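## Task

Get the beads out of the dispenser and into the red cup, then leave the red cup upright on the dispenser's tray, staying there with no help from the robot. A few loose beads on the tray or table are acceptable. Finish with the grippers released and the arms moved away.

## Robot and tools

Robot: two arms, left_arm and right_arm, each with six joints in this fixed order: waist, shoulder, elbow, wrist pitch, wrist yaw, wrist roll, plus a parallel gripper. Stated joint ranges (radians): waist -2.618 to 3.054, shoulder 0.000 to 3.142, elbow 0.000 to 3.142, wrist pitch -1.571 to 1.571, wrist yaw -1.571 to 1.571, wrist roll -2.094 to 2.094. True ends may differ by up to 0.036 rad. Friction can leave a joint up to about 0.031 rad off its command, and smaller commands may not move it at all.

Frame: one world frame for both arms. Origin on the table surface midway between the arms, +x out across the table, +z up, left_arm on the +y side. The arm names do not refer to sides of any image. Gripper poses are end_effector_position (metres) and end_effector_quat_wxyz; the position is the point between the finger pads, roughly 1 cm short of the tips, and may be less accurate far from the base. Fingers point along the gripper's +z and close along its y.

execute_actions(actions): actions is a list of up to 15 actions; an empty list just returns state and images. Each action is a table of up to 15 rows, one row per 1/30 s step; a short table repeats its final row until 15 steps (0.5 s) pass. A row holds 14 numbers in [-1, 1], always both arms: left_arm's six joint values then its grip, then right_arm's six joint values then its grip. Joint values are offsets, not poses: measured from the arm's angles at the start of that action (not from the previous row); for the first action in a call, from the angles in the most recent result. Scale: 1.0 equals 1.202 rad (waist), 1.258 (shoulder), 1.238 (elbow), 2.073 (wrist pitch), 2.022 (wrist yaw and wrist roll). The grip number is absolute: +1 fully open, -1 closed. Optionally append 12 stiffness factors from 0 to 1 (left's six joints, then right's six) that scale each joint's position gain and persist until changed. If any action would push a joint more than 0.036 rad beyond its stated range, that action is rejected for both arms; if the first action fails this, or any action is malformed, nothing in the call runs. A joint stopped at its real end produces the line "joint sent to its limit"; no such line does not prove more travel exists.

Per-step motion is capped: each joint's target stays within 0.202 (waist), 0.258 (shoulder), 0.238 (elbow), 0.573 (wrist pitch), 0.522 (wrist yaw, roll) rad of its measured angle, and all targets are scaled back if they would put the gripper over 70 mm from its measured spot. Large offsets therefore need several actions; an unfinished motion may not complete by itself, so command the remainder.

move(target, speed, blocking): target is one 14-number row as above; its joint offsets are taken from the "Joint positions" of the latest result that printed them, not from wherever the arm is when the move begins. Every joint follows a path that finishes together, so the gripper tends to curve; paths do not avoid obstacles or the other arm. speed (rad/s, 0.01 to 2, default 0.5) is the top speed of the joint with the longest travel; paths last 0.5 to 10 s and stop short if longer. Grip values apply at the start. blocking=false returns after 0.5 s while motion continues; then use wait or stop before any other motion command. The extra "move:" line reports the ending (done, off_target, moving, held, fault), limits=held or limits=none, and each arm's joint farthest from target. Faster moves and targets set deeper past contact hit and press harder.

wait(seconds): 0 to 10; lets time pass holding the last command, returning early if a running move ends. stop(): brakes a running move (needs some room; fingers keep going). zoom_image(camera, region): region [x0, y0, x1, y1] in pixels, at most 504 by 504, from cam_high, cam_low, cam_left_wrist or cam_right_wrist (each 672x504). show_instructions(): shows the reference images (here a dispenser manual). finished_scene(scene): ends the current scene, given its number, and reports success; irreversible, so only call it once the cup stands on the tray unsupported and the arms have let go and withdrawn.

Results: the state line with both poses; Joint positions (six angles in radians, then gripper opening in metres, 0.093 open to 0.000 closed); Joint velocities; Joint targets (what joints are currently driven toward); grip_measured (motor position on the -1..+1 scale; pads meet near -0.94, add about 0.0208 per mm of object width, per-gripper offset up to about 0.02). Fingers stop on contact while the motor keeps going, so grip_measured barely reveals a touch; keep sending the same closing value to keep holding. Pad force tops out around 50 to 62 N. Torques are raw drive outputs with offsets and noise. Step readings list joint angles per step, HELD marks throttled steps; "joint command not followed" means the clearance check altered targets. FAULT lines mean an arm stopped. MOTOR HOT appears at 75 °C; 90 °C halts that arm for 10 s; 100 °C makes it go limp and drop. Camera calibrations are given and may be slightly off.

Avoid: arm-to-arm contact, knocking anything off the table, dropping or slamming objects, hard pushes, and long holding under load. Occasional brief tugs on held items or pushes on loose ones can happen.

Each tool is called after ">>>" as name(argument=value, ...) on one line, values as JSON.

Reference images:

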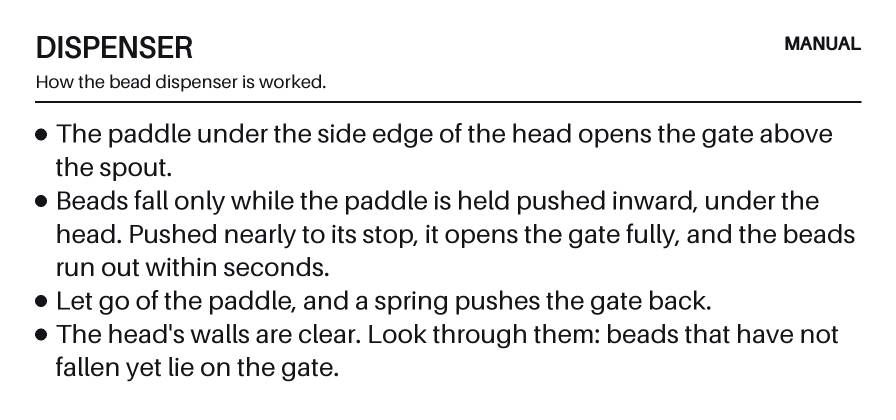

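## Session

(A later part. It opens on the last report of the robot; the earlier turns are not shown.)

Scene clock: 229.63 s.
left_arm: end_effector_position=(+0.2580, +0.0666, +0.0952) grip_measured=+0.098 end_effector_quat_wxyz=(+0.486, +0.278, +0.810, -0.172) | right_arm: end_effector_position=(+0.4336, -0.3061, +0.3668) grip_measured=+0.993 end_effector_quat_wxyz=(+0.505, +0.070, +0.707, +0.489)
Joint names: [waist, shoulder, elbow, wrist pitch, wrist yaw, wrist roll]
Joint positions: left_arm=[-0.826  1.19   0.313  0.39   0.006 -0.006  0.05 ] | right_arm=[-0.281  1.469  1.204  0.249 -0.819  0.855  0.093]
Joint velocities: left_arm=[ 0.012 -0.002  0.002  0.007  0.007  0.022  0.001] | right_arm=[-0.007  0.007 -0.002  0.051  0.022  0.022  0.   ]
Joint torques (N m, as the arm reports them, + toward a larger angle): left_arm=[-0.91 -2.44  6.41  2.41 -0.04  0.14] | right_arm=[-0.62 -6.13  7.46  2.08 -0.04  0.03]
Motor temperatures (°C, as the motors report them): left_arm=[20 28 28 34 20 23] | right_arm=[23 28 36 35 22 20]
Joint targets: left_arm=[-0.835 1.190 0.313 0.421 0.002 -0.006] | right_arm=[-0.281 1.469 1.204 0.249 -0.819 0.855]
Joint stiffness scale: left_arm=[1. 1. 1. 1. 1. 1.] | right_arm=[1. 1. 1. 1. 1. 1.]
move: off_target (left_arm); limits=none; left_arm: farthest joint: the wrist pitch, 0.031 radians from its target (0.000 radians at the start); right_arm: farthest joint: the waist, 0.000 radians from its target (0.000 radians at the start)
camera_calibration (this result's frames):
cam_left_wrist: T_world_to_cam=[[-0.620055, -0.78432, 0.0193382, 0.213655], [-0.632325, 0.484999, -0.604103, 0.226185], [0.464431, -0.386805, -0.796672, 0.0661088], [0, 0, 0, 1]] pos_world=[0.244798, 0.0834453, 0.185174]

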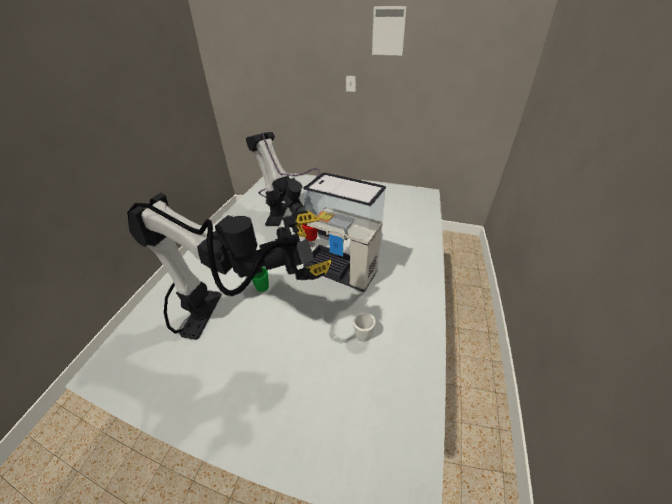

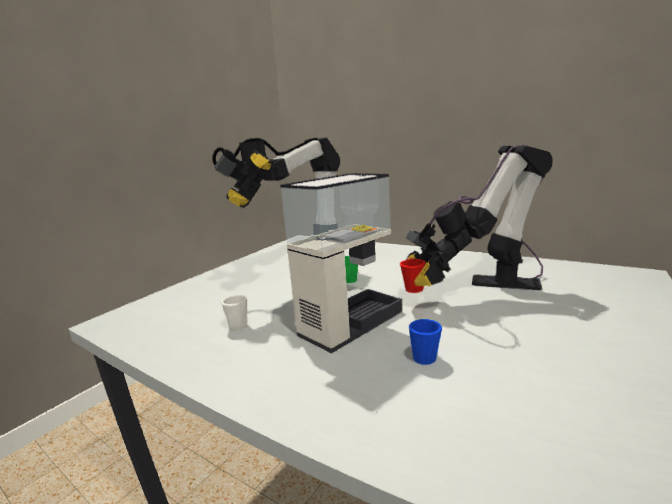

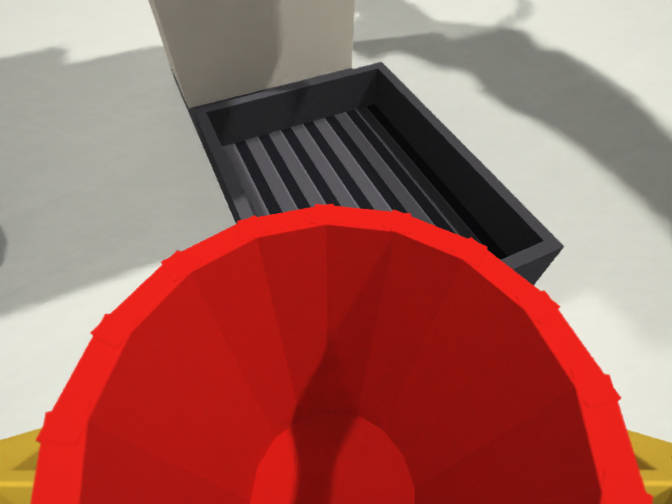

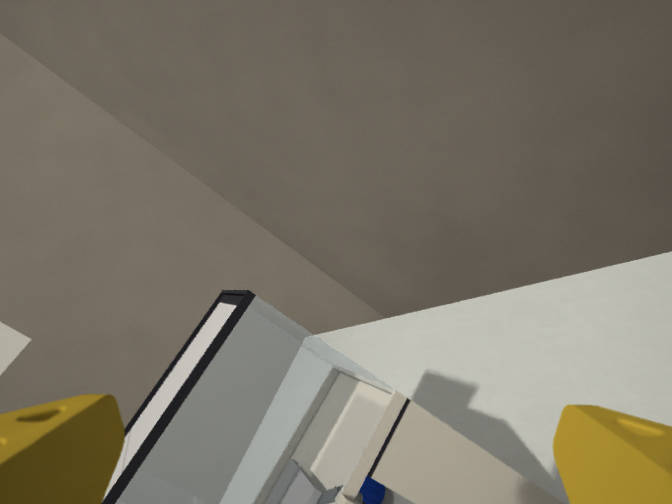

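>>> move(target=[-0.03,0.518,0.446,0.089,0,0,0.0, 0,0,0,0,0,0,1], speed=0.5)

Scene clock: 262.20 s.
left_arm: end_effector_position=(+0.3662, -0.0332, +0.0823) grip_measured=+0.098 end_effector_quat_wxyz=(+0.487, +0.287, +0.805, -0.178) | right_arm: end_effector_position=(+0.4336, -0.3061, +0.3668) grip_measured=+0.993 end_effector_quat_wxyz=(+0.505, +0.070, +0.707, +0.489)
Joint names: [waist, shoulder, elbow, wrist pitch, wrist yaw, wrist roll]
Joint positions: left_arm=[-0.851  1.833  0.831  0.522  0.005 -0.006  0.05 ] | right_arm=[-0.281  1.469  1.204  0.249 -0.819  0.855  0.093]
Joint velocities: left_arm=[-0.012 -0.012 -0.022  0.022  0.022 -0.022  0.001] | right_arm=[-0.002  0.002 -0.022  0.022 -0.007  0.007 -0.   ]
Joint torques (N m, as the arm reports them, + toward a larger angle): left_arm=[-1.07 -6.6   8.    2.66  0.    0.13] | right_arm=[-0.64 -6.13  7.47  2.08 -0.04  0.03]
Motor temperatures (°C, as the motors report them): left_arm=[20 27 29 36 20 23] | right_arm=[23 28 36 36 22 20]
Joint targets: left_arm=[-0.862 1.842 0.865 0.574 0.006 -0.006] | right_arm=[-0.281 1.469 1.204 0.249 -0.819 0.855]
Joint stiffness scale: left_arm=[1. 1. 1. 1. 1. 1.] | right_arm=[1. 1. 1. 1. 1. 1.]
move: off_target (left_arm); limits=none; left_arm: farthest joint: the wrist pitch, 0.052 radians from its target (0.185 radians at the start); right_arm: farthest joint: the waist, 0.000 radians from its target (0.000 radians at the start)
camera_calibration (this result's frames):
cam_left_wrist: T_world_to_cam=[[-0.639443, -0.768601, 0.0191195, 0.210332], [-0.616975, 0.498141, -0.609259, 0.330486], [0.458753, -0.401383, -0.792741, -0.0318415], [0, 0, 0, 1]] pos_world=[0.353005, -0.0157476, 0.172088]

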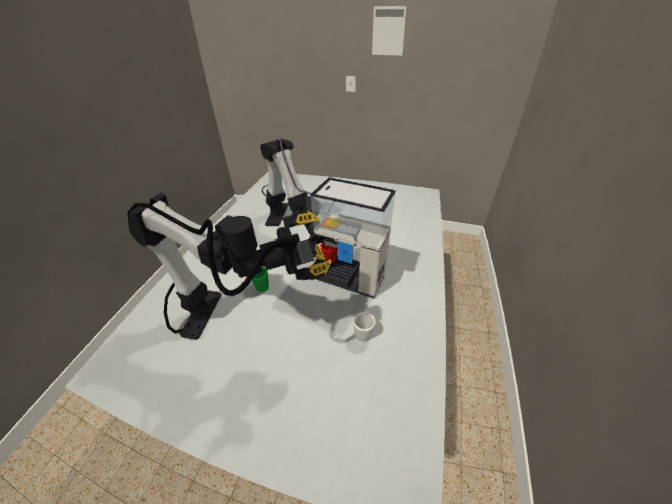

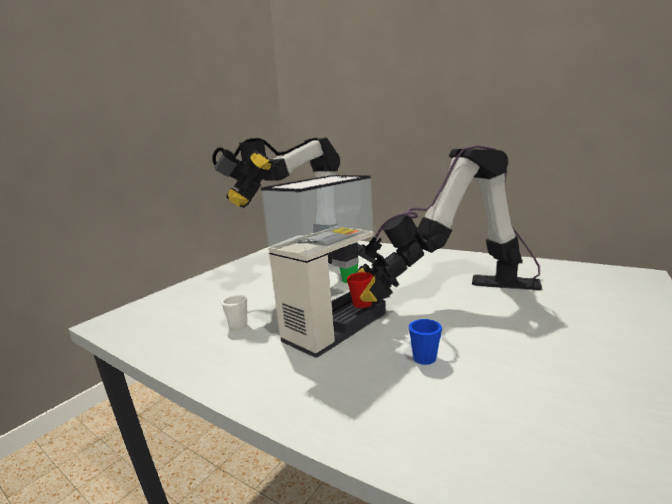

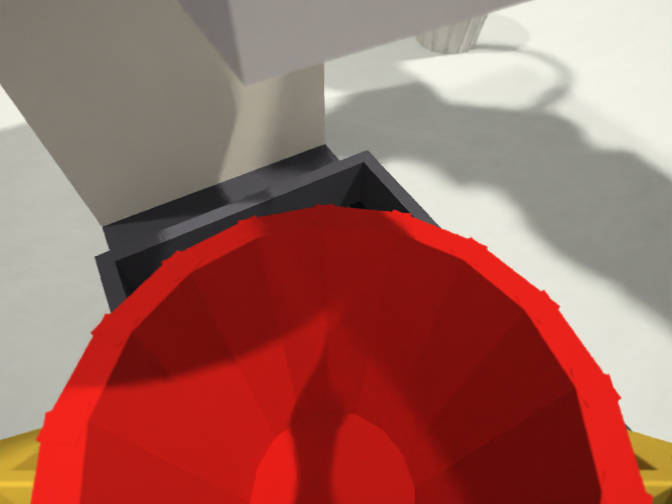

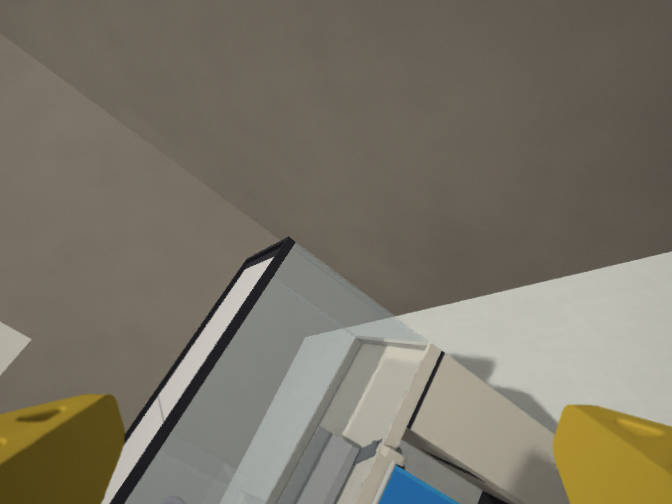

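>>> move(target=[-0.009,0.062,-0.002,0.076,0,0,0.0, 0,0,0,0,0,0,1], speed=0.2)

Scene clock: 309.17 s.
left_arm: end_effector_position=(+0.3730, -0.0388, +0.0726) grip_measured=+0.098 end_effector_quat_wxyz=(+0.501, +0.284, +0.797, -0.183) | right_arm: end_effector_position=(+0.4336, -0.3061, +0.3668) grip_measured=+0.993 end_effector_quat_wxyz=(+0.505, +0.070, +0.707, +0.489)
Joint names: [waist, shoulder, elbow, wrist pitch, wrist yaw, wrist roll]
Joint positions: left_arm=[-0.851  1.902  0.831  0.625  0.005 -0.006  0.05 ] | right_arm=[-0.281  1.469  1.204  0.249 -0.819  0.855  0.093]
Joint velocities: left_arm=[-0.007 -0.012  0.012 -0.066  0.037 -0.022 -0.   ] | right_arm=[ 0.007 -0.012 -0.012 -0.037  0.022 -0.037  0.001]
Joint torques (N m, as the arm reports them, + toward a larger angle): left_arm=[-1.07 -6.73  5.67  2.71 -0.03  0.13] | right_arm=[-0.63 -6.12  7.44  2.08 -0.05  0.02]
Motor temperatures (°C, as the motors report them): left_arm=[20 29 31 39 20 23] | right_arm=[23 28 37 37 22 20]
Joint targets: left_arm=[-0.862 1.911 0.828 0.680 0.005 -0.006] | right_arm=[-0.281 1.469 1.204 0.249 -0.819 0.855]
Joint stiffness scale: left_arm=[1. 1. 1. 1. 1. 1.] | right_arm=[1. 1. 1. 1. 1. 1.]
move: off_target (left_arm); limits=none; left_arm: farthest joint: the wrist pitch, 0.054 radians from its target (0.158 radians at the start); right_arm: farthest joint: the waist, 0.000 radians from its target (0.000 radians at the start)
camera_calibration (this result's frames):
cam_left_wrist: T_world_to_cam=[[-0.639958, -0.768178, 0.0188877, 0.210798], [-0.600079, 0.484262, -0.636707, 0.326647], [0.479957, -0.4188, -0.770874, -0.0550156], [0, 0, 0, 1]] pos_world=[0.357321, -0.0192931, 0.161587]

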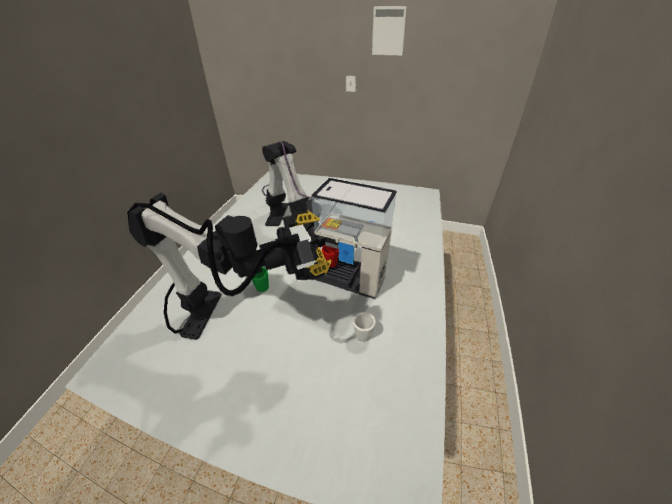

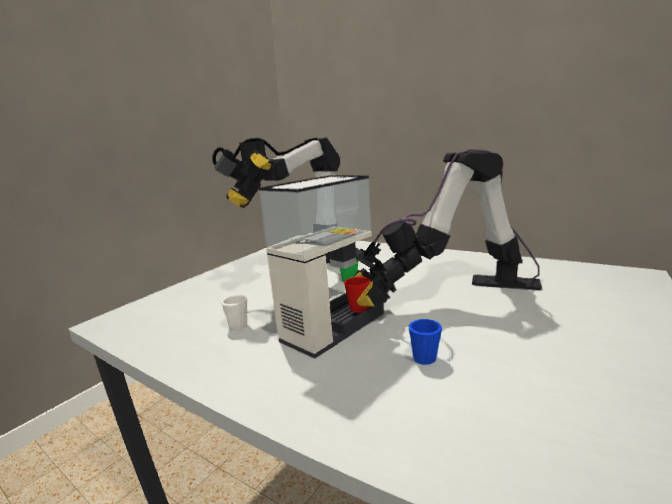

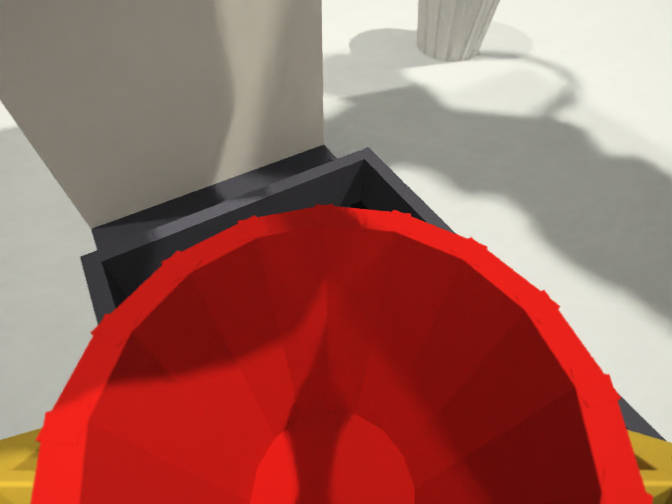

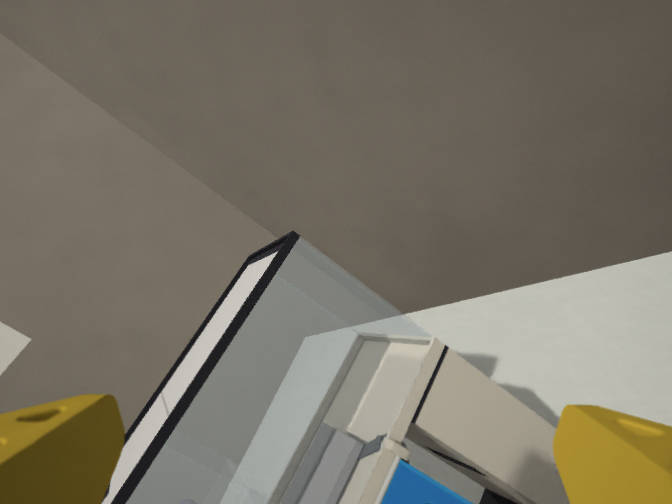

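>>> zoom_image(camera="cam_low", region=[280, 190, 480, 350])

>>> zoom_image(camera="cam_high", region=[250, 170, 420, 310])

Region (280, 190, 480, 350) of cam_low's 672x504 image, scaled by 2.520, with more detail than that image has; it fills the top 403 rows of this view, and the rest is white.

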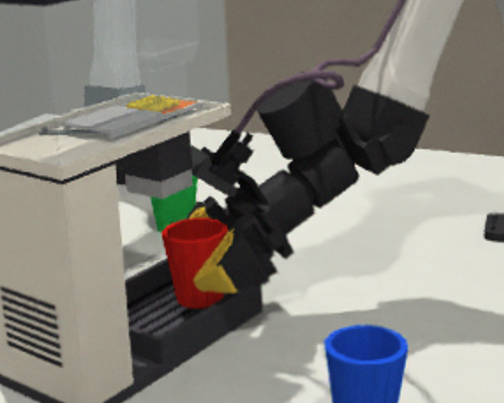

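Region (250, 170, 420, 310) of cam_high's 672x504 image, scaled by 2.965, with more detail than that image has; it fills the top 415 rows of this view, and the rest is white.

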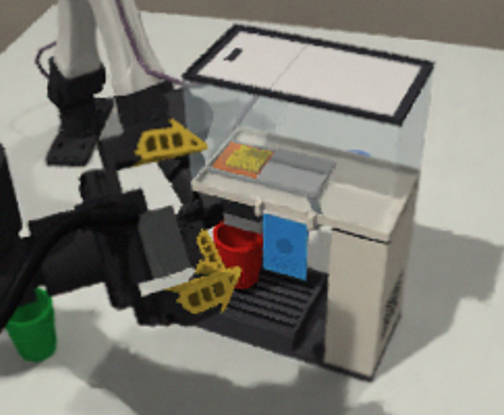

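>>> move(target=[-0.009,0.026,-0.065,0.068,0,0,0.0, 0,0,0,0,0,0,1], speed=0.2)

Scene clock: 326.77 s.
left_arm: end_effector_position=(+0.3645, -0.0318, +0.0577) grip_measured=+0.098 end_effector_quat_wxyz=(+0.504, +0.283, +0.795, -0.185) | right_arm: end_effector_position=(+0.4336, -0.3061, +0.3668) grip_measured=+0.993 end_effector_quat_wxyz=(+0.505, +0.070, +0.707, +0.489)
Joint names: [waist, shoulder, elbow, wrist pitch, wrist yaw, wrist roll]
Joint positions: left_arm=[-0.851  1.924  0.763  0.725  0.005 -0.006  0.05 ] | right_arm=[-0.281  1.469  1.204  0.249 -0.819  0.855  0.093]
Joint velocities: left_arm=[-0.012  0.012 -0.002 -0.051  0.037 -0.081 -0.   ] | right_arm=[ 0.002 -0.002  0.012 -0.022  0.051  0.066 -0.   ]
Joint torques (N m, as the arm reports them, + toward a larger angle): left_arm=[-0.97 -6.54  4.59  2.56 -0.01  0.14] | right_arm=[-0.62 -6.13  7.46  2.07 -0.04  0.02]
Motor temperatures (°C, as the motors report them): left_arm=[20 30 30 40 20 23] | right_arm=[23 28 37 37 22 20]
Joint targets: left_arm=[-0.862 1.934 0.750 0.766 0.005 -0.006] | right_arm=[-0.281 1.469 1.204 0.249 -0.819 0.855]
Joint stiffness scale: left_arm=[1. 1. 1. 1. 1. 1.] | right_arm=[1. 1. 1. 1. 1. 1.]
move: off_target (left_arm); limits=none; left_arm: farthest joint: the wrist pitch, 0.041 radians from its target (0.141 radians at the start); right_arm: farthest joint: the waist, 0.000 radians from its target (0.000 radians at the start)
camera_calibration (this result's frames):
cam_left_wrist: T_world_to_cam=[[-0.640081, -0.768077, 0.0188288, 0.211053], [-0.595928, 0.480853, -0.643156, 0.307445], [0.484939, -0.422892, -0.765504, -0.0616961], [0, 0, 0, 1]] pos_world=[0.348225, -0.0118218, 0.146533]

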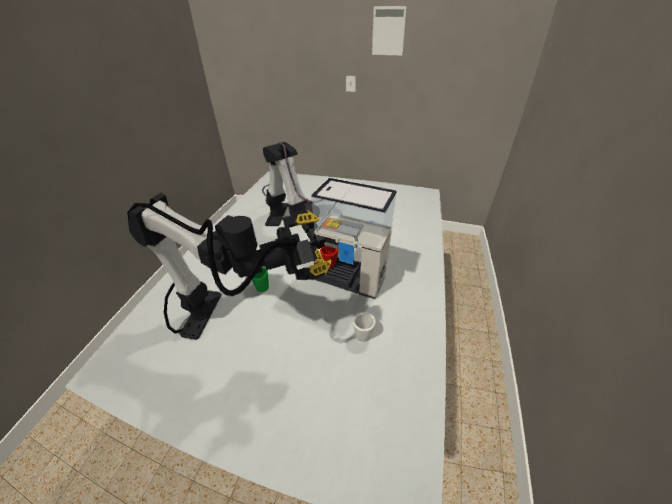

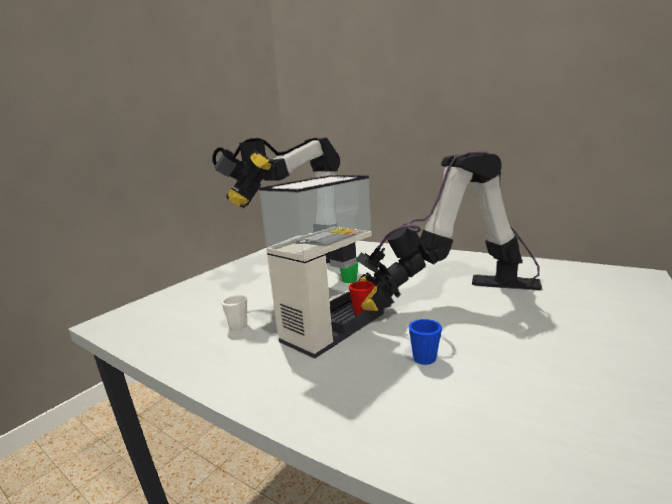

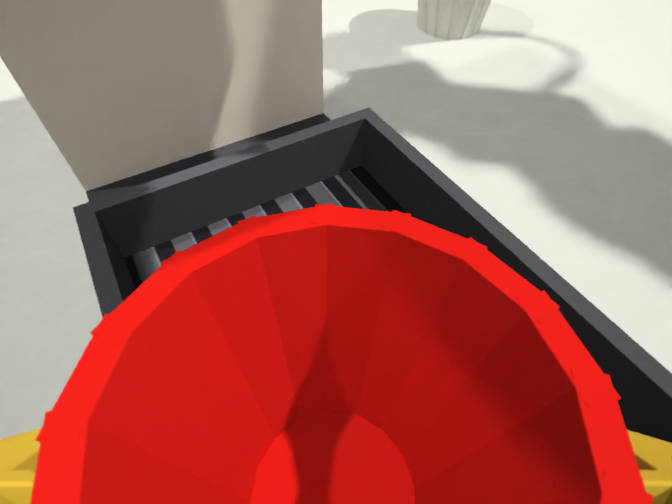

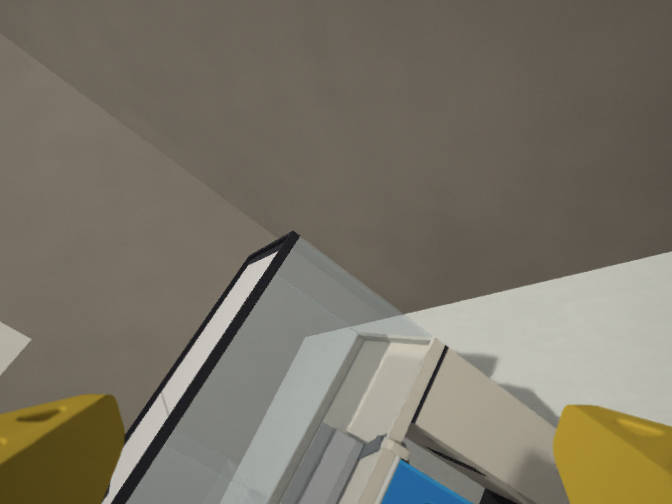

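>>> execute_actions(actions=[[[-0.009,0.012,-0.01,0.02,0,0,0.0, 0,0,0,0,0,0,1]],[[0,0,0,0,0,0,0.7, 0,0,0,0,0,0,1]],[[0,0,0,0,0,0,0.7, 0,0,0,0,0,0,1]]])

Scene clock: 333.57 s.
left_arm: end_effector_position=(+0.3639, -0.0324, +0.0576) grip_measured=+0.698 end_effector_quat_wxyz=(+0.503, +0.285, +0.794, -0.187) | right_arm: end_effector_position=(+0.4336, -0.3061, +0.3668) grip_measured=+0.993 end_effector_quat_wxyz=(+0.505, +0.070, +0.707, +0.489)
Joint names: [waist, shoulder, elbow, wrist pitch, wrist yaw, wrist roll]
Joint positions: left_arm=[-0.851  1.924  0.763  0.724  0.011 -0.006  0.079] | right_arm=[-0.281  1.469  1.204  0.249 -0.819  0.855  0.093]
Joint velocities: left_arm=[ 0.012 -0.012  0.027 -0.081 -0.051 -0.051 -0.   ] | right_arm=[-0.002 -0.012 -0.002  0.066 -0.007  0.022 -0.001]
Joint torques (N m, as the arm reports them, + toward a larger angle): left_arm=[-0.27 -7.29  5.42  2.16 -0.03  0.13] | right_arm=[-0.63 -6.12  7.46  2.08 -0.04  0.02]
Motor temperatures (°C, as the motors report them): left_arm=[20 30 30 40 20 23] | right_arm=[23 28 38 37 22 20]
Joint targets: left_arm=[-0.851 1.924 0.763 0.724 0.010 -0.006] | right_arm=[-0.281 1.469 1.204 0.249 -0.819 0.855]
Joint stiffness scale: left_arm=[1. 1. 1. 1. 1. 1.] | right_arm=[1. 1. 1. 1. 1. 1.]
Step readings (joint positions; steps 1 to 15: 1st action; 16 to 30: 2nd action; 31 to 45: 3rd action):
0: left_arm=[-0.851 1.924 0.763 0.725 0.005 -0.006] | right_arm=[-0.281 1.469 1.204 0.249 -0.819 0.855]
1: left_arm=[-0.851 1.924 0.763 0.725 0.005 -0.006] | right_arm=[-0.281 1.469 1.204 0.249 -0.819 0.855]
2: left_arm=[-0.851 1.924 0.763 0.725 0.005 -0.006] | right_arm=[-0.281 1.469 1.204 0.249 -0.819 0.855]
4: left_arm=[-0.851 1.924 0.763 0.725 0.005 -0.006] | right_arm=[-0.281 1.469 1.204 0.249 -0.819 0.855]
8: left_arm=[-0.851 1.924 0.763 0.725 0.005 -0.006] | right_arm=[-0.281 1.469 1.204 0.249 -0.819 0.855]
15: left_arm=[-0.851 1.924 0.763 0.725 0.005 -0.006] | right_arm=[-0.281 1.469 1.204 0.249 -0.819 0.855]
16: left_arm=[-0.851 1.924 0.763 0.723 0.006 -0.006] | right_arm=[-0.281 1.469 1.204 0.249 -0.819 0.855]
17: left_arm=[-0.851 1.924 0.763 0.723 0.008 -0.006] | right_arm=[-0.281 1.469 1.204 0.249 -0.819 0.855]
19: left_arm=[-0.851 1.924 0.763 0.724 0.009 -0.006] | right_arm=[-0.281 1.469 1.204 0.249 -0.819 0.855]
23: left_arm=[-0.851 1.924 0.763 0.724 0.010 -0.006] | right_arm=[-0.281 1.469 1.204 0.249 -0.819 0.855]
30: left_arm=[-0.851 1.924 0.763 0.724 0.010 -0.006] | right_arm=[-0.281 1.469 1.204 0.249 -0.819 0.855]
31: left_arm=[-0.851 1.924 0.763 0.724 0.011 -0.006] | right_arm=[-0.281 1.469 1.204 0.249 -0.819 0.855]
32: left_arm=[-0.851 1.924 0.763 0.724 0.011 -0.006] | right_arm=[-0.281 1.469 1.204 0.249 -0.819 0.855]
34: left_arm=[-0.851 1.924 0.763 0.724 0.011 -0.006] | right_arm=[-0.281 1.469 1.204 0.249 -0.819 0.855]
38: left_arm=[-0.851 1.924 0.763 0.724 0.011 -0.006] | right_arm=[-0.281 1.469 1.204 0.249 -0.819 0.855]
45: Joint positions above
camera_calibration (this result's frames):
cam_left_wrist: T_world_to_cam=[[-0.643755, -0.764941, 0.0210926, 0.211463], [-0.594709, 0.482766, -0.642851, 0.306953], [0.48156, -0.426382, -0.765701, -0.0606179], [0, 0, 0, 1]] pos_world=[0.34787, -0.0122761, 0.14645]

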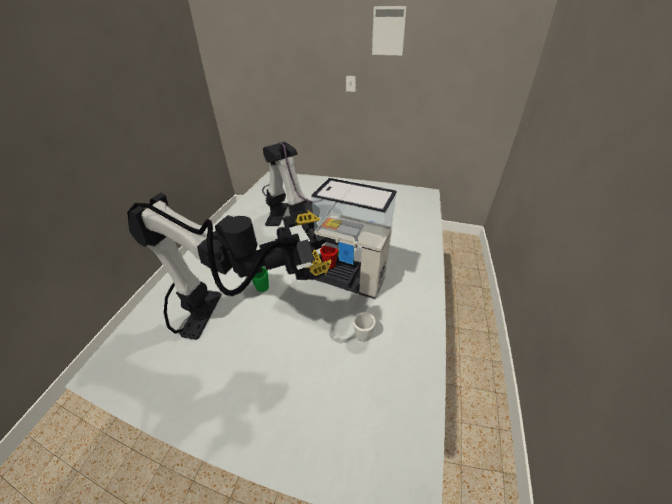

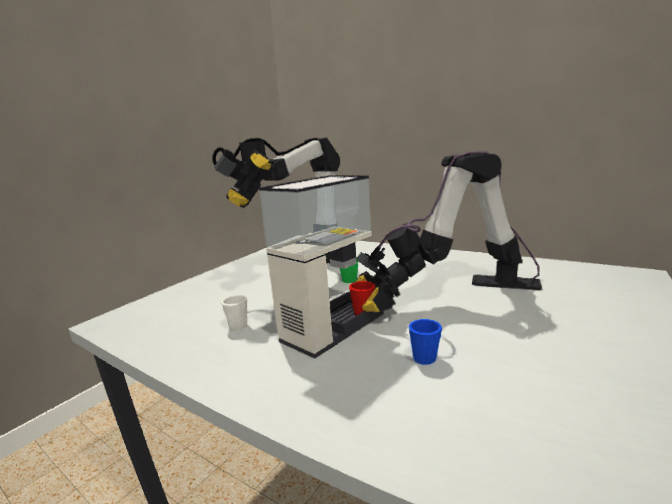

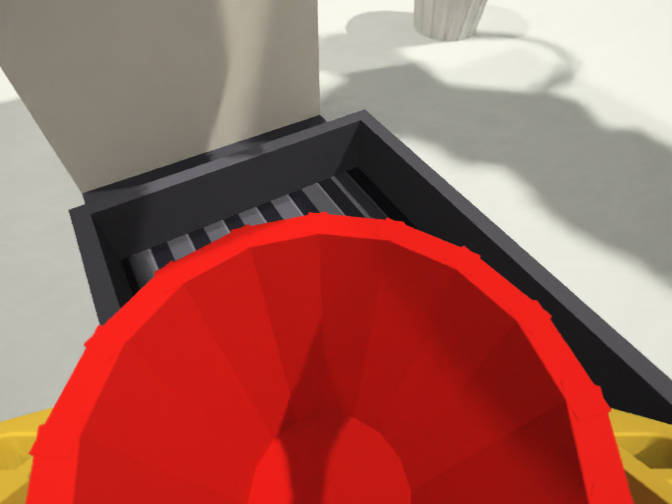

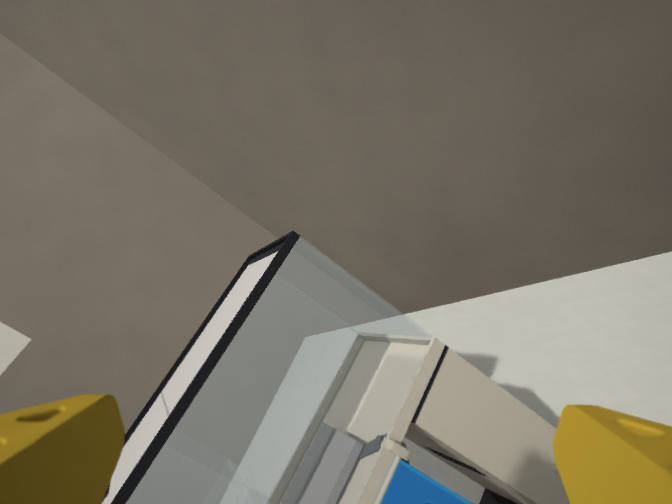

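>>> move(target=[0,0.2,-0.12,0.358,0,0,0.75, 0,0,0,0,0,0,1], speed=0.4)

Scene clock: 351.73 s.
left_arm: end_effector_position=(+0.3597, -0.0296, +0.0705) grip_measured=+0.748 end_effector_quat_wxyz=(+0.635, +0.250, +0.692, -0.235) | right_arm: end_effector_position=(+0.4336, -0.3061, +0.3668) grip_measured=+0.993 end_effector_quat_wxyz=(+0.505, +0.070, +0.707, +0.489)
Joint names: [waist, shoulder, elbow, wrist pitch, wrist yaw, wrist roll]
Joint positions: left_arm=[-0.851  2.161  0.631  1.447  0.013 -0.006  0.081] | right_arm=[-0.281  1.469  1.204  0.249 -0.819  0.855  0.093]
Joint velocities: left_arm=[-0.012  0.012 -0.017  0.007 -0.007 -0.037 -0.001] | right_arm=[-0.027 -0.037  0.002  0.007 -0.095 -0.037  0.001]
Joint torques (N m, as the arm reports them, + toward a larger angle): left_arm=[-0.31 -6.33  2.69  2.38 -0.03  0.13] | right_arm=[-0.64 -6.11  7.48  2.08 -0.04  0.03]
Motor temperatures (°C, as the motors report them): left_arm=[20 31 29 39 20 23] | right_arm=[23 29 38 38 22 20]
Joint targets: left_arm=[-0.851 2.176 0.614 1.466 0.011 -0.006] | right_arm=[-0.281 1.469 1.204 0.249 -0.819 0.855]
Joint stiffness scale: left_arm=[1. 1. 1. 1. 1. 1.] | right_arm=[1. 1. 1. 1. 1. 1.]
move: done; limits=none; left_arm: farthest joint: the wrist pitch, 0.019 radians from its target (0.742 radians at the start); right_arm: farthest joint: the waist, 0.000 radians from its target (0.000 radians at the start)
camera_calibration (this result's frames):
cam_left_wrist: T_world_to_cam=[[-0.650835, -0.759045, 0.0162365, 0.213745], [-0.384804, 0.31136, -0.868896, 0.246772], [0.654476, -0.571756, -0.494728, -0.133102], [0, 0, 0, 1]] pos_world=[0.321184, 0.00930501, 0.145099]

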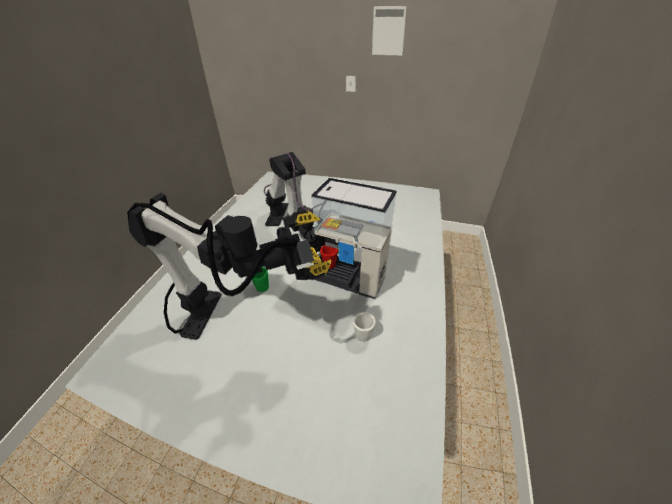

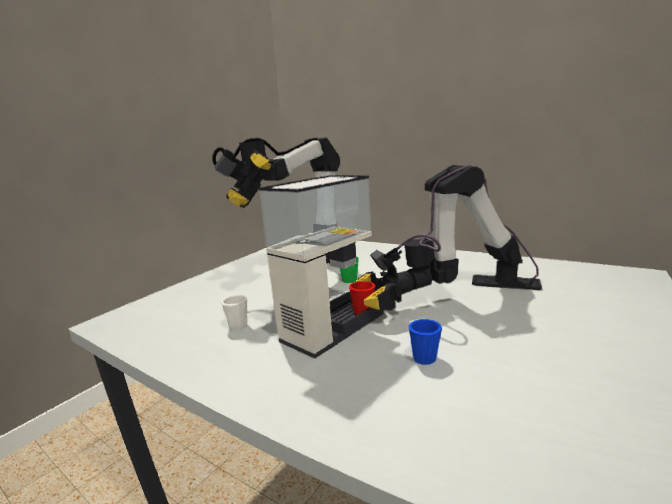

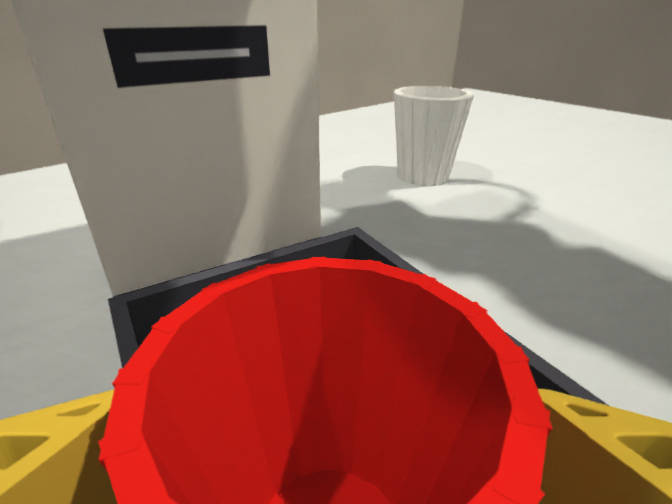

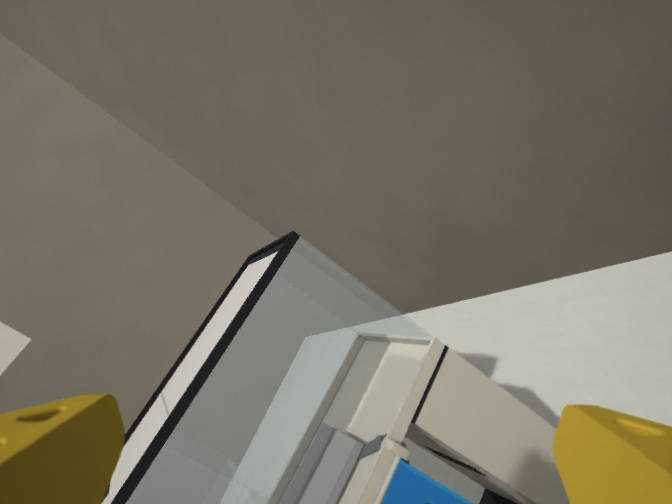

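>>> execute_actions(actions=[[[0,0.012,-0.014,0.009,0,0,0.12, 0,0,0,0,0,0,1]],[[0,0.012,-0.014,0.009,0,0,0.12, 0,0,0,0,0,0,1]],[[0,0.012,-0.014,0.009,0,0,0.12, 0,0,0,0,0,0,1]]])

Scene clock: 375.50 s.
left_arm: end_effector_position=(+0.3600, -0.0293, +0.0711) grip_measured=+0.152 end_effector_quat_wxyz=(+0.636, +0.249, +0.691, -0.234) | right_arm: end_effector_position=(+0.4336, -0.3061, +0.3668) grip_measured=+0.993 end_effector_quat_wxyz=(+0.505, +0.070, +0.707, +0.489)
Joint names: [waist, shoulder, elbow, wrist pitch, wrist yaw, wrist roll]
Joint positions: left_arm=[-0.851  2.161  0.631  1.449  0.011 -0.006  0.053] | right_arm=[-0.281  1.469  1.204  0.249 -0.819  0.855  0.093]
Joint velocities: left_arm=[-0.002  0.017 -0.002 -0.022  0.022 -0.037  0.001] | right_arm=[ 0.002  0.007 -0.002  0.066  0.022  0.037 -0.001]
Joint torques (N m, as the arm reports them, + toward a larger angle): left_arm=[-0.26 -6.37  2.64  2.4   0.    0.16] | right_arm=[-0.64 -6.12  7.46  2.07 -0.04  0.03]
Motor temperatures (°C, as the motors report them): left_arm=[20 31 28 40 20 23] | right_arm=[23 29 38 38 22 20]
Joint targets: left_arm=[-0.851 2.176 0.614 1.468 0.011 -0.006] | right_arm=[-0.281 1.469 1.204 0.249 -0.819 0.855]
Joint stiffness scale: left_arm=[1. 1. 1. 1. 1. 1.] | right_arm=[1. 1. 1. 1. 1. 1.]
Step readings (joint positions; steps 1 to 15: 1st action; 16 to 30: 2nd action; 31 to 45: 3rd action):
0: left_arm=[-0.851 2.161 0.631 1.447 0.013 -0.006] | right_arm=[-0.281 1.469 1.204 0.249 -0.819 0.855]
1: left_arm=[-0.851 2.161 0.631 1.447 0.013 -0.006] | right_arm=[-0.281 1.469 1.204 0.249 -0.819 0.855]
2: left_arm=[-0.851 2.161 0.631 1.448 0.012 -0.006] | right_arm=[-0.281 1.469 1.204 0.249 -0.819 0.855]
4: left_arm=[-0.851 2.161 0.631 1.449 0.011 -0.006] | right_arm=[-0.281 1.469 1.204 0.249 -0.819 0.855]
8: left_arm=[-0.851 2.161 0.631 1.449 0.011 -0.006] | right_arm=[-0.281 1.469 1.204 0.249 -0.819 0.855]
15: left_arm=[-0.851 2.161 0.631 1.449 0.011 -0.006] | right_arm=[-0.281 1.469 1.204 0.249 -0.819 0.855]
16: left_arm=[-0.851 2.161 0.631 1.449 0.011 -0.006] | right_arm=[-0.281 1.469 1.204 0.249 -0.819 0.855]
17: left_arm=[-0.851 2.161 0.631 1.449 0.011 -0.006] | right_arm=[-0.281 1.469 1.204 0.249 -0.819 0.855]
19: left_arm=[-0.851 2.161 0.631 1.449 0.011 -0.006] | right_arm=[-0.281 1.469 1.204 0.249 -0.819 0.855]
23: left_arm=[-0.851 2.161 0.631 1.449 0.011 -0.006] | right_arm=[-0.281 1.469 1.204 0.249 -0.819 0.855]
30: left_arm=[-0.851 2.161 0.631 1.449 0.011 -0.006] | right_arm=[-0.281 1.469 1.204 0.249 -0.819 0.855]
31: left_arm=[-0.851 2.161 0.631 1.449 0.011 -0.006] | right_arm=[-0.281 1.469 1.204 0.249 -0.819 0.855]
32: left_arm=[-0.851 2.161 0.631 1.449 0.011 -0.006] | right_arm=[-0.281 1.469 1.204 0.249 -0.819 0.855]
34: left_arm=[-0.851 2.161 0.631 1.449 0.011 -0.006] | right_arm=[-0.281 1.469 1.204 0.249 -0.819 0.855]
38: left_arm=[-0.851 2.161 0.631 1.449 0.011 -0.006] | right_arm=[-0.281 1.469 1.204 0.249 -0.819 0.855]
45: Joint positions above
camera_calibration (this result's frames):
cam_left_wrist: T_world_to_cam=[[-0.649159, -0.760492, 0.0156245, 0.21352], [-0.383649, 0.30961, -0.870032, 0.246892], [0.656814, -0.570783, -0.492748, -0.133816], [0, 0, 0, 1]] pos_world=[0.321221, 0.00956019, 0.14553]

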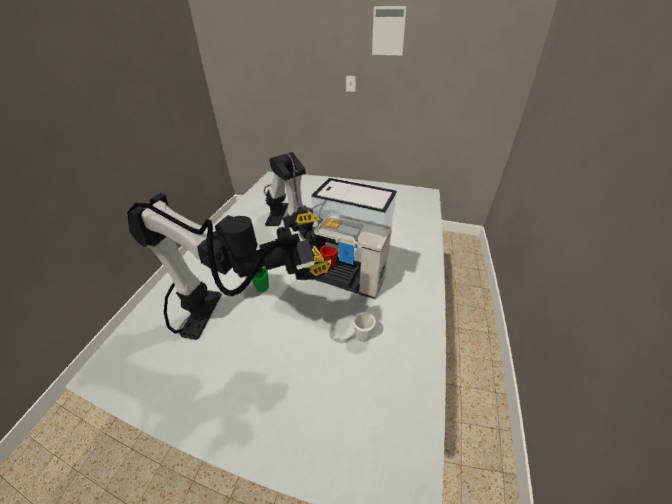

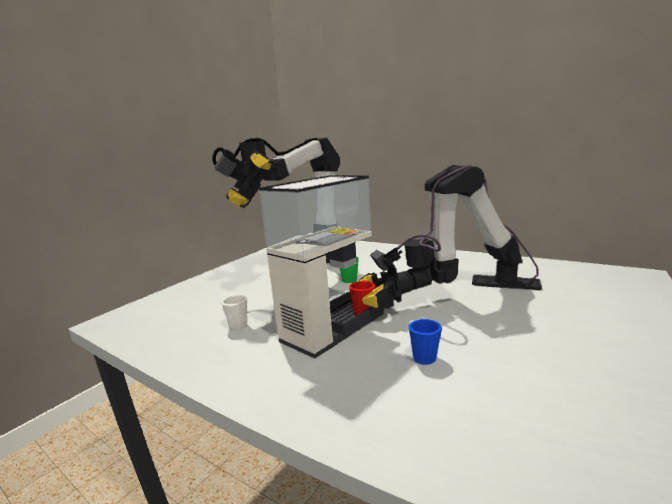

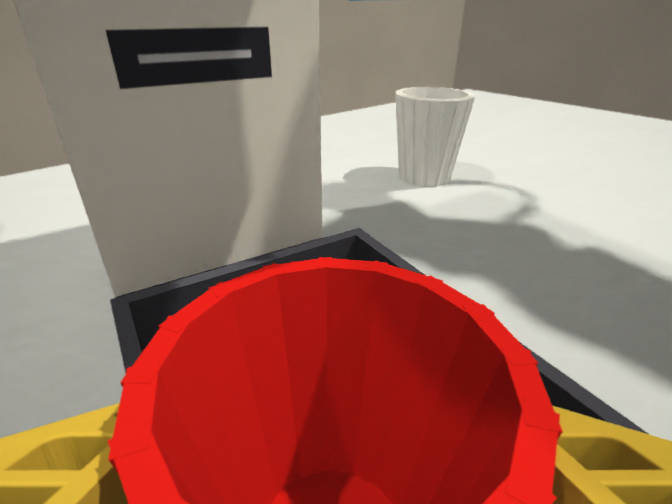

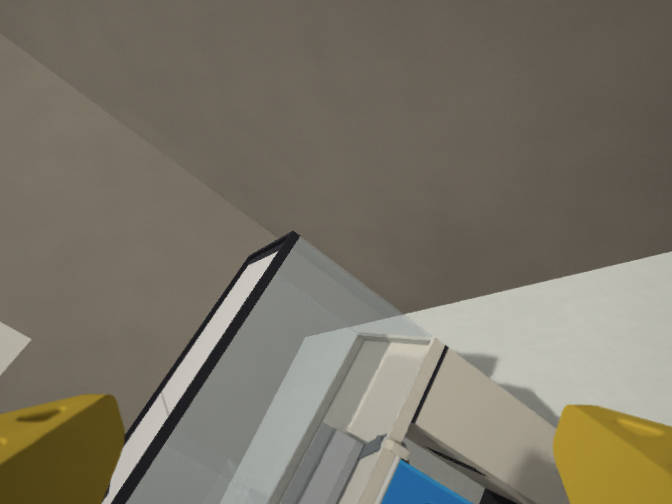

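>>> move(target=[-0.016,0.059,0.197,-0.067,0,0,0.1, 0,0,0,0,0,0,1], speed=0.25)

Scene clock: 382.43 s.
left_arm: end_effector_position=(+0.3952, -0.0621, +0.0726) grip_measured=+0.152 end_effector_quat_wxyz=(+0.634, +0.251, +0.693, -0.235) | right_arm: end_effector_position=(+0.4336, -0.3061, +0.3668) grip_measured=+0.993 end_effector_quat_wxyz=(+0.505, +0.070, +0.707, +0.489)
Joint names: [waist, shoulder, elbow, wrist pitch, wrist yaw, wrist roll]
Joint positions: left_arm=[-0.858  2.225  0.841  1.297  0.008 -0.006  0.053] | right_arm=[-0.281  1.469  1.204  0.249 -0.819  0.855  0.093]
Joint velocities: left_arm=[-0.002 -0.032  0.002  0.007 -0.051 -0.007  0.   ] | right_arm=[-0.012 -0.017 -0.002  0.022 -0.022  0.051  0.   ]
Joint torques (N m, as the arm reports them, + toward a larger angle): left_arm=[-1.23 -7.82  6.52  2.38 -0.02  0.16] | right_arm=[-0.64 -6.14  7.46  2.08 -0.04  0.03]
Motor temperatures (°C, as the motors report them): left_arm=[20 31 28 40 20 23] | right_arm=[23 29 38 38 22 20]
Joint targets: left_arm=[-0.870 2.235 0.875 1.310 0.011 -0.006] | right_arm=[-0.281 1.469 1.204 0.249 -0.819 0.855]
Joint stiffness scale: left_arm=[1. 1. 1. 1. 1. 1.] | right_arm=[1. 1. 1. 1. 1. 1.]
move: off_target (left_arm); limits=none; left_arm: farthest joint: the elbow, 0.034 radians from its target (0.244 radians at the start); right_arm: farthest joint: the waist, 0.000 radians from its target (0.000 radians at the start)
camera_calibration (this result's frames):
cam_left_wrist: T_world_to_cam=[[-0.651963, -0.758084, 0.0158896, 0.21268], [-0.386642, 0.314345, -0.867004, 0.273138], [0.652267, -0.571398, -0.498048, -0.172807], [0, 0, 0, 1]] pos_world=[0.356982, -0.0233717, 0.147366]

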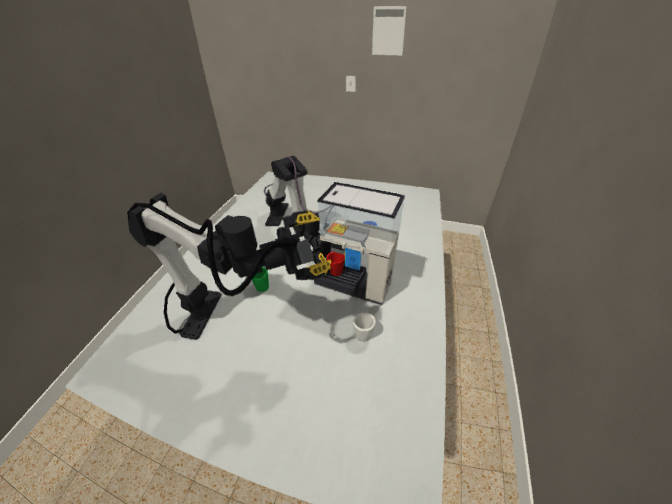

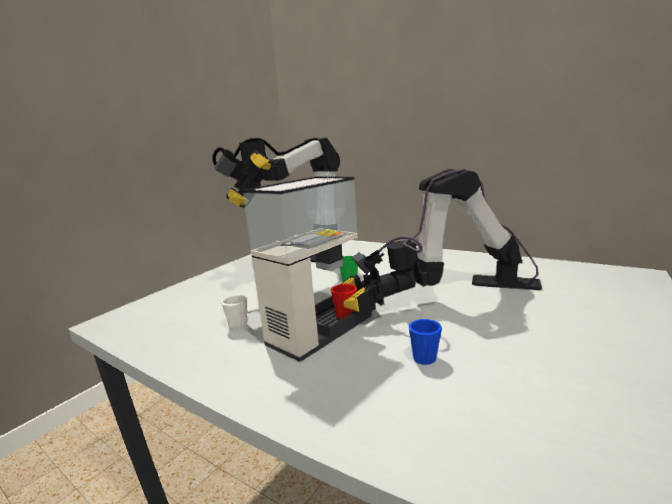

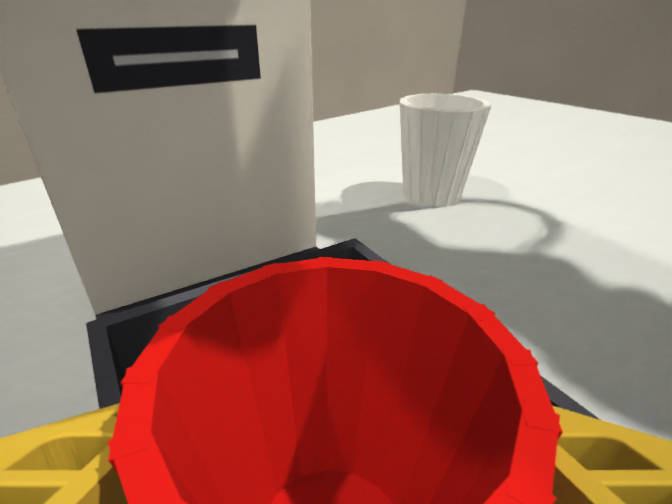

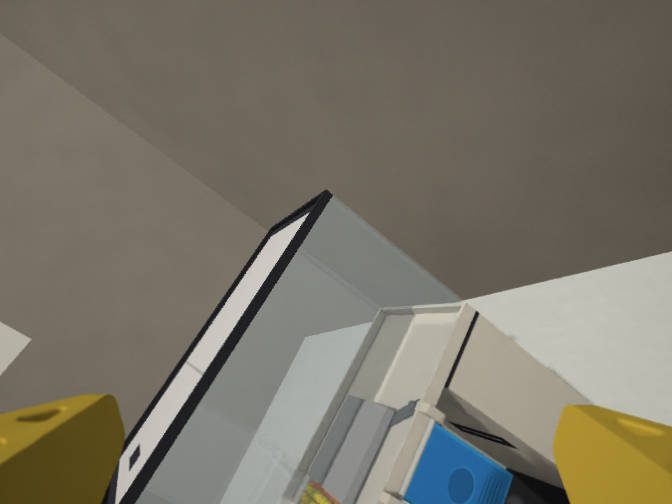

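>>> zoom_image(camera="cam_low", region=[260, 190, 460, 350])

>>> zoom_image(camera="cam_high", region=[250, 170, 420, 310])

Region (260, 190, 460, 350) of cam_low's 672x504 image, scaled by 2.520, with more detail than that image has; it fills the top 403 rows of this view, and the rest is white.

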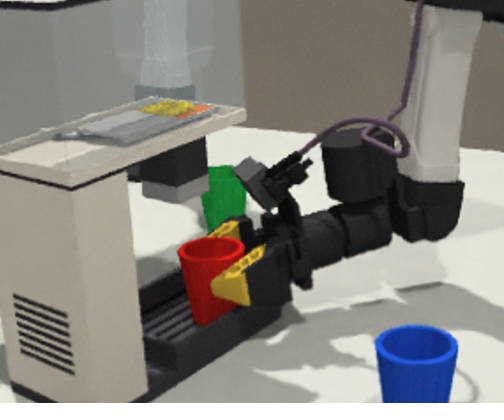

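Region (250, 170, 420, 310) of cam_high's 672x504 image, scaled by 2.965, with more detail than that image has; it fills the top 415 rows of this view, and the rest is white.

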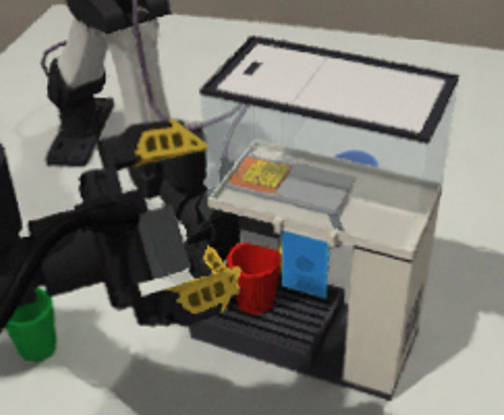

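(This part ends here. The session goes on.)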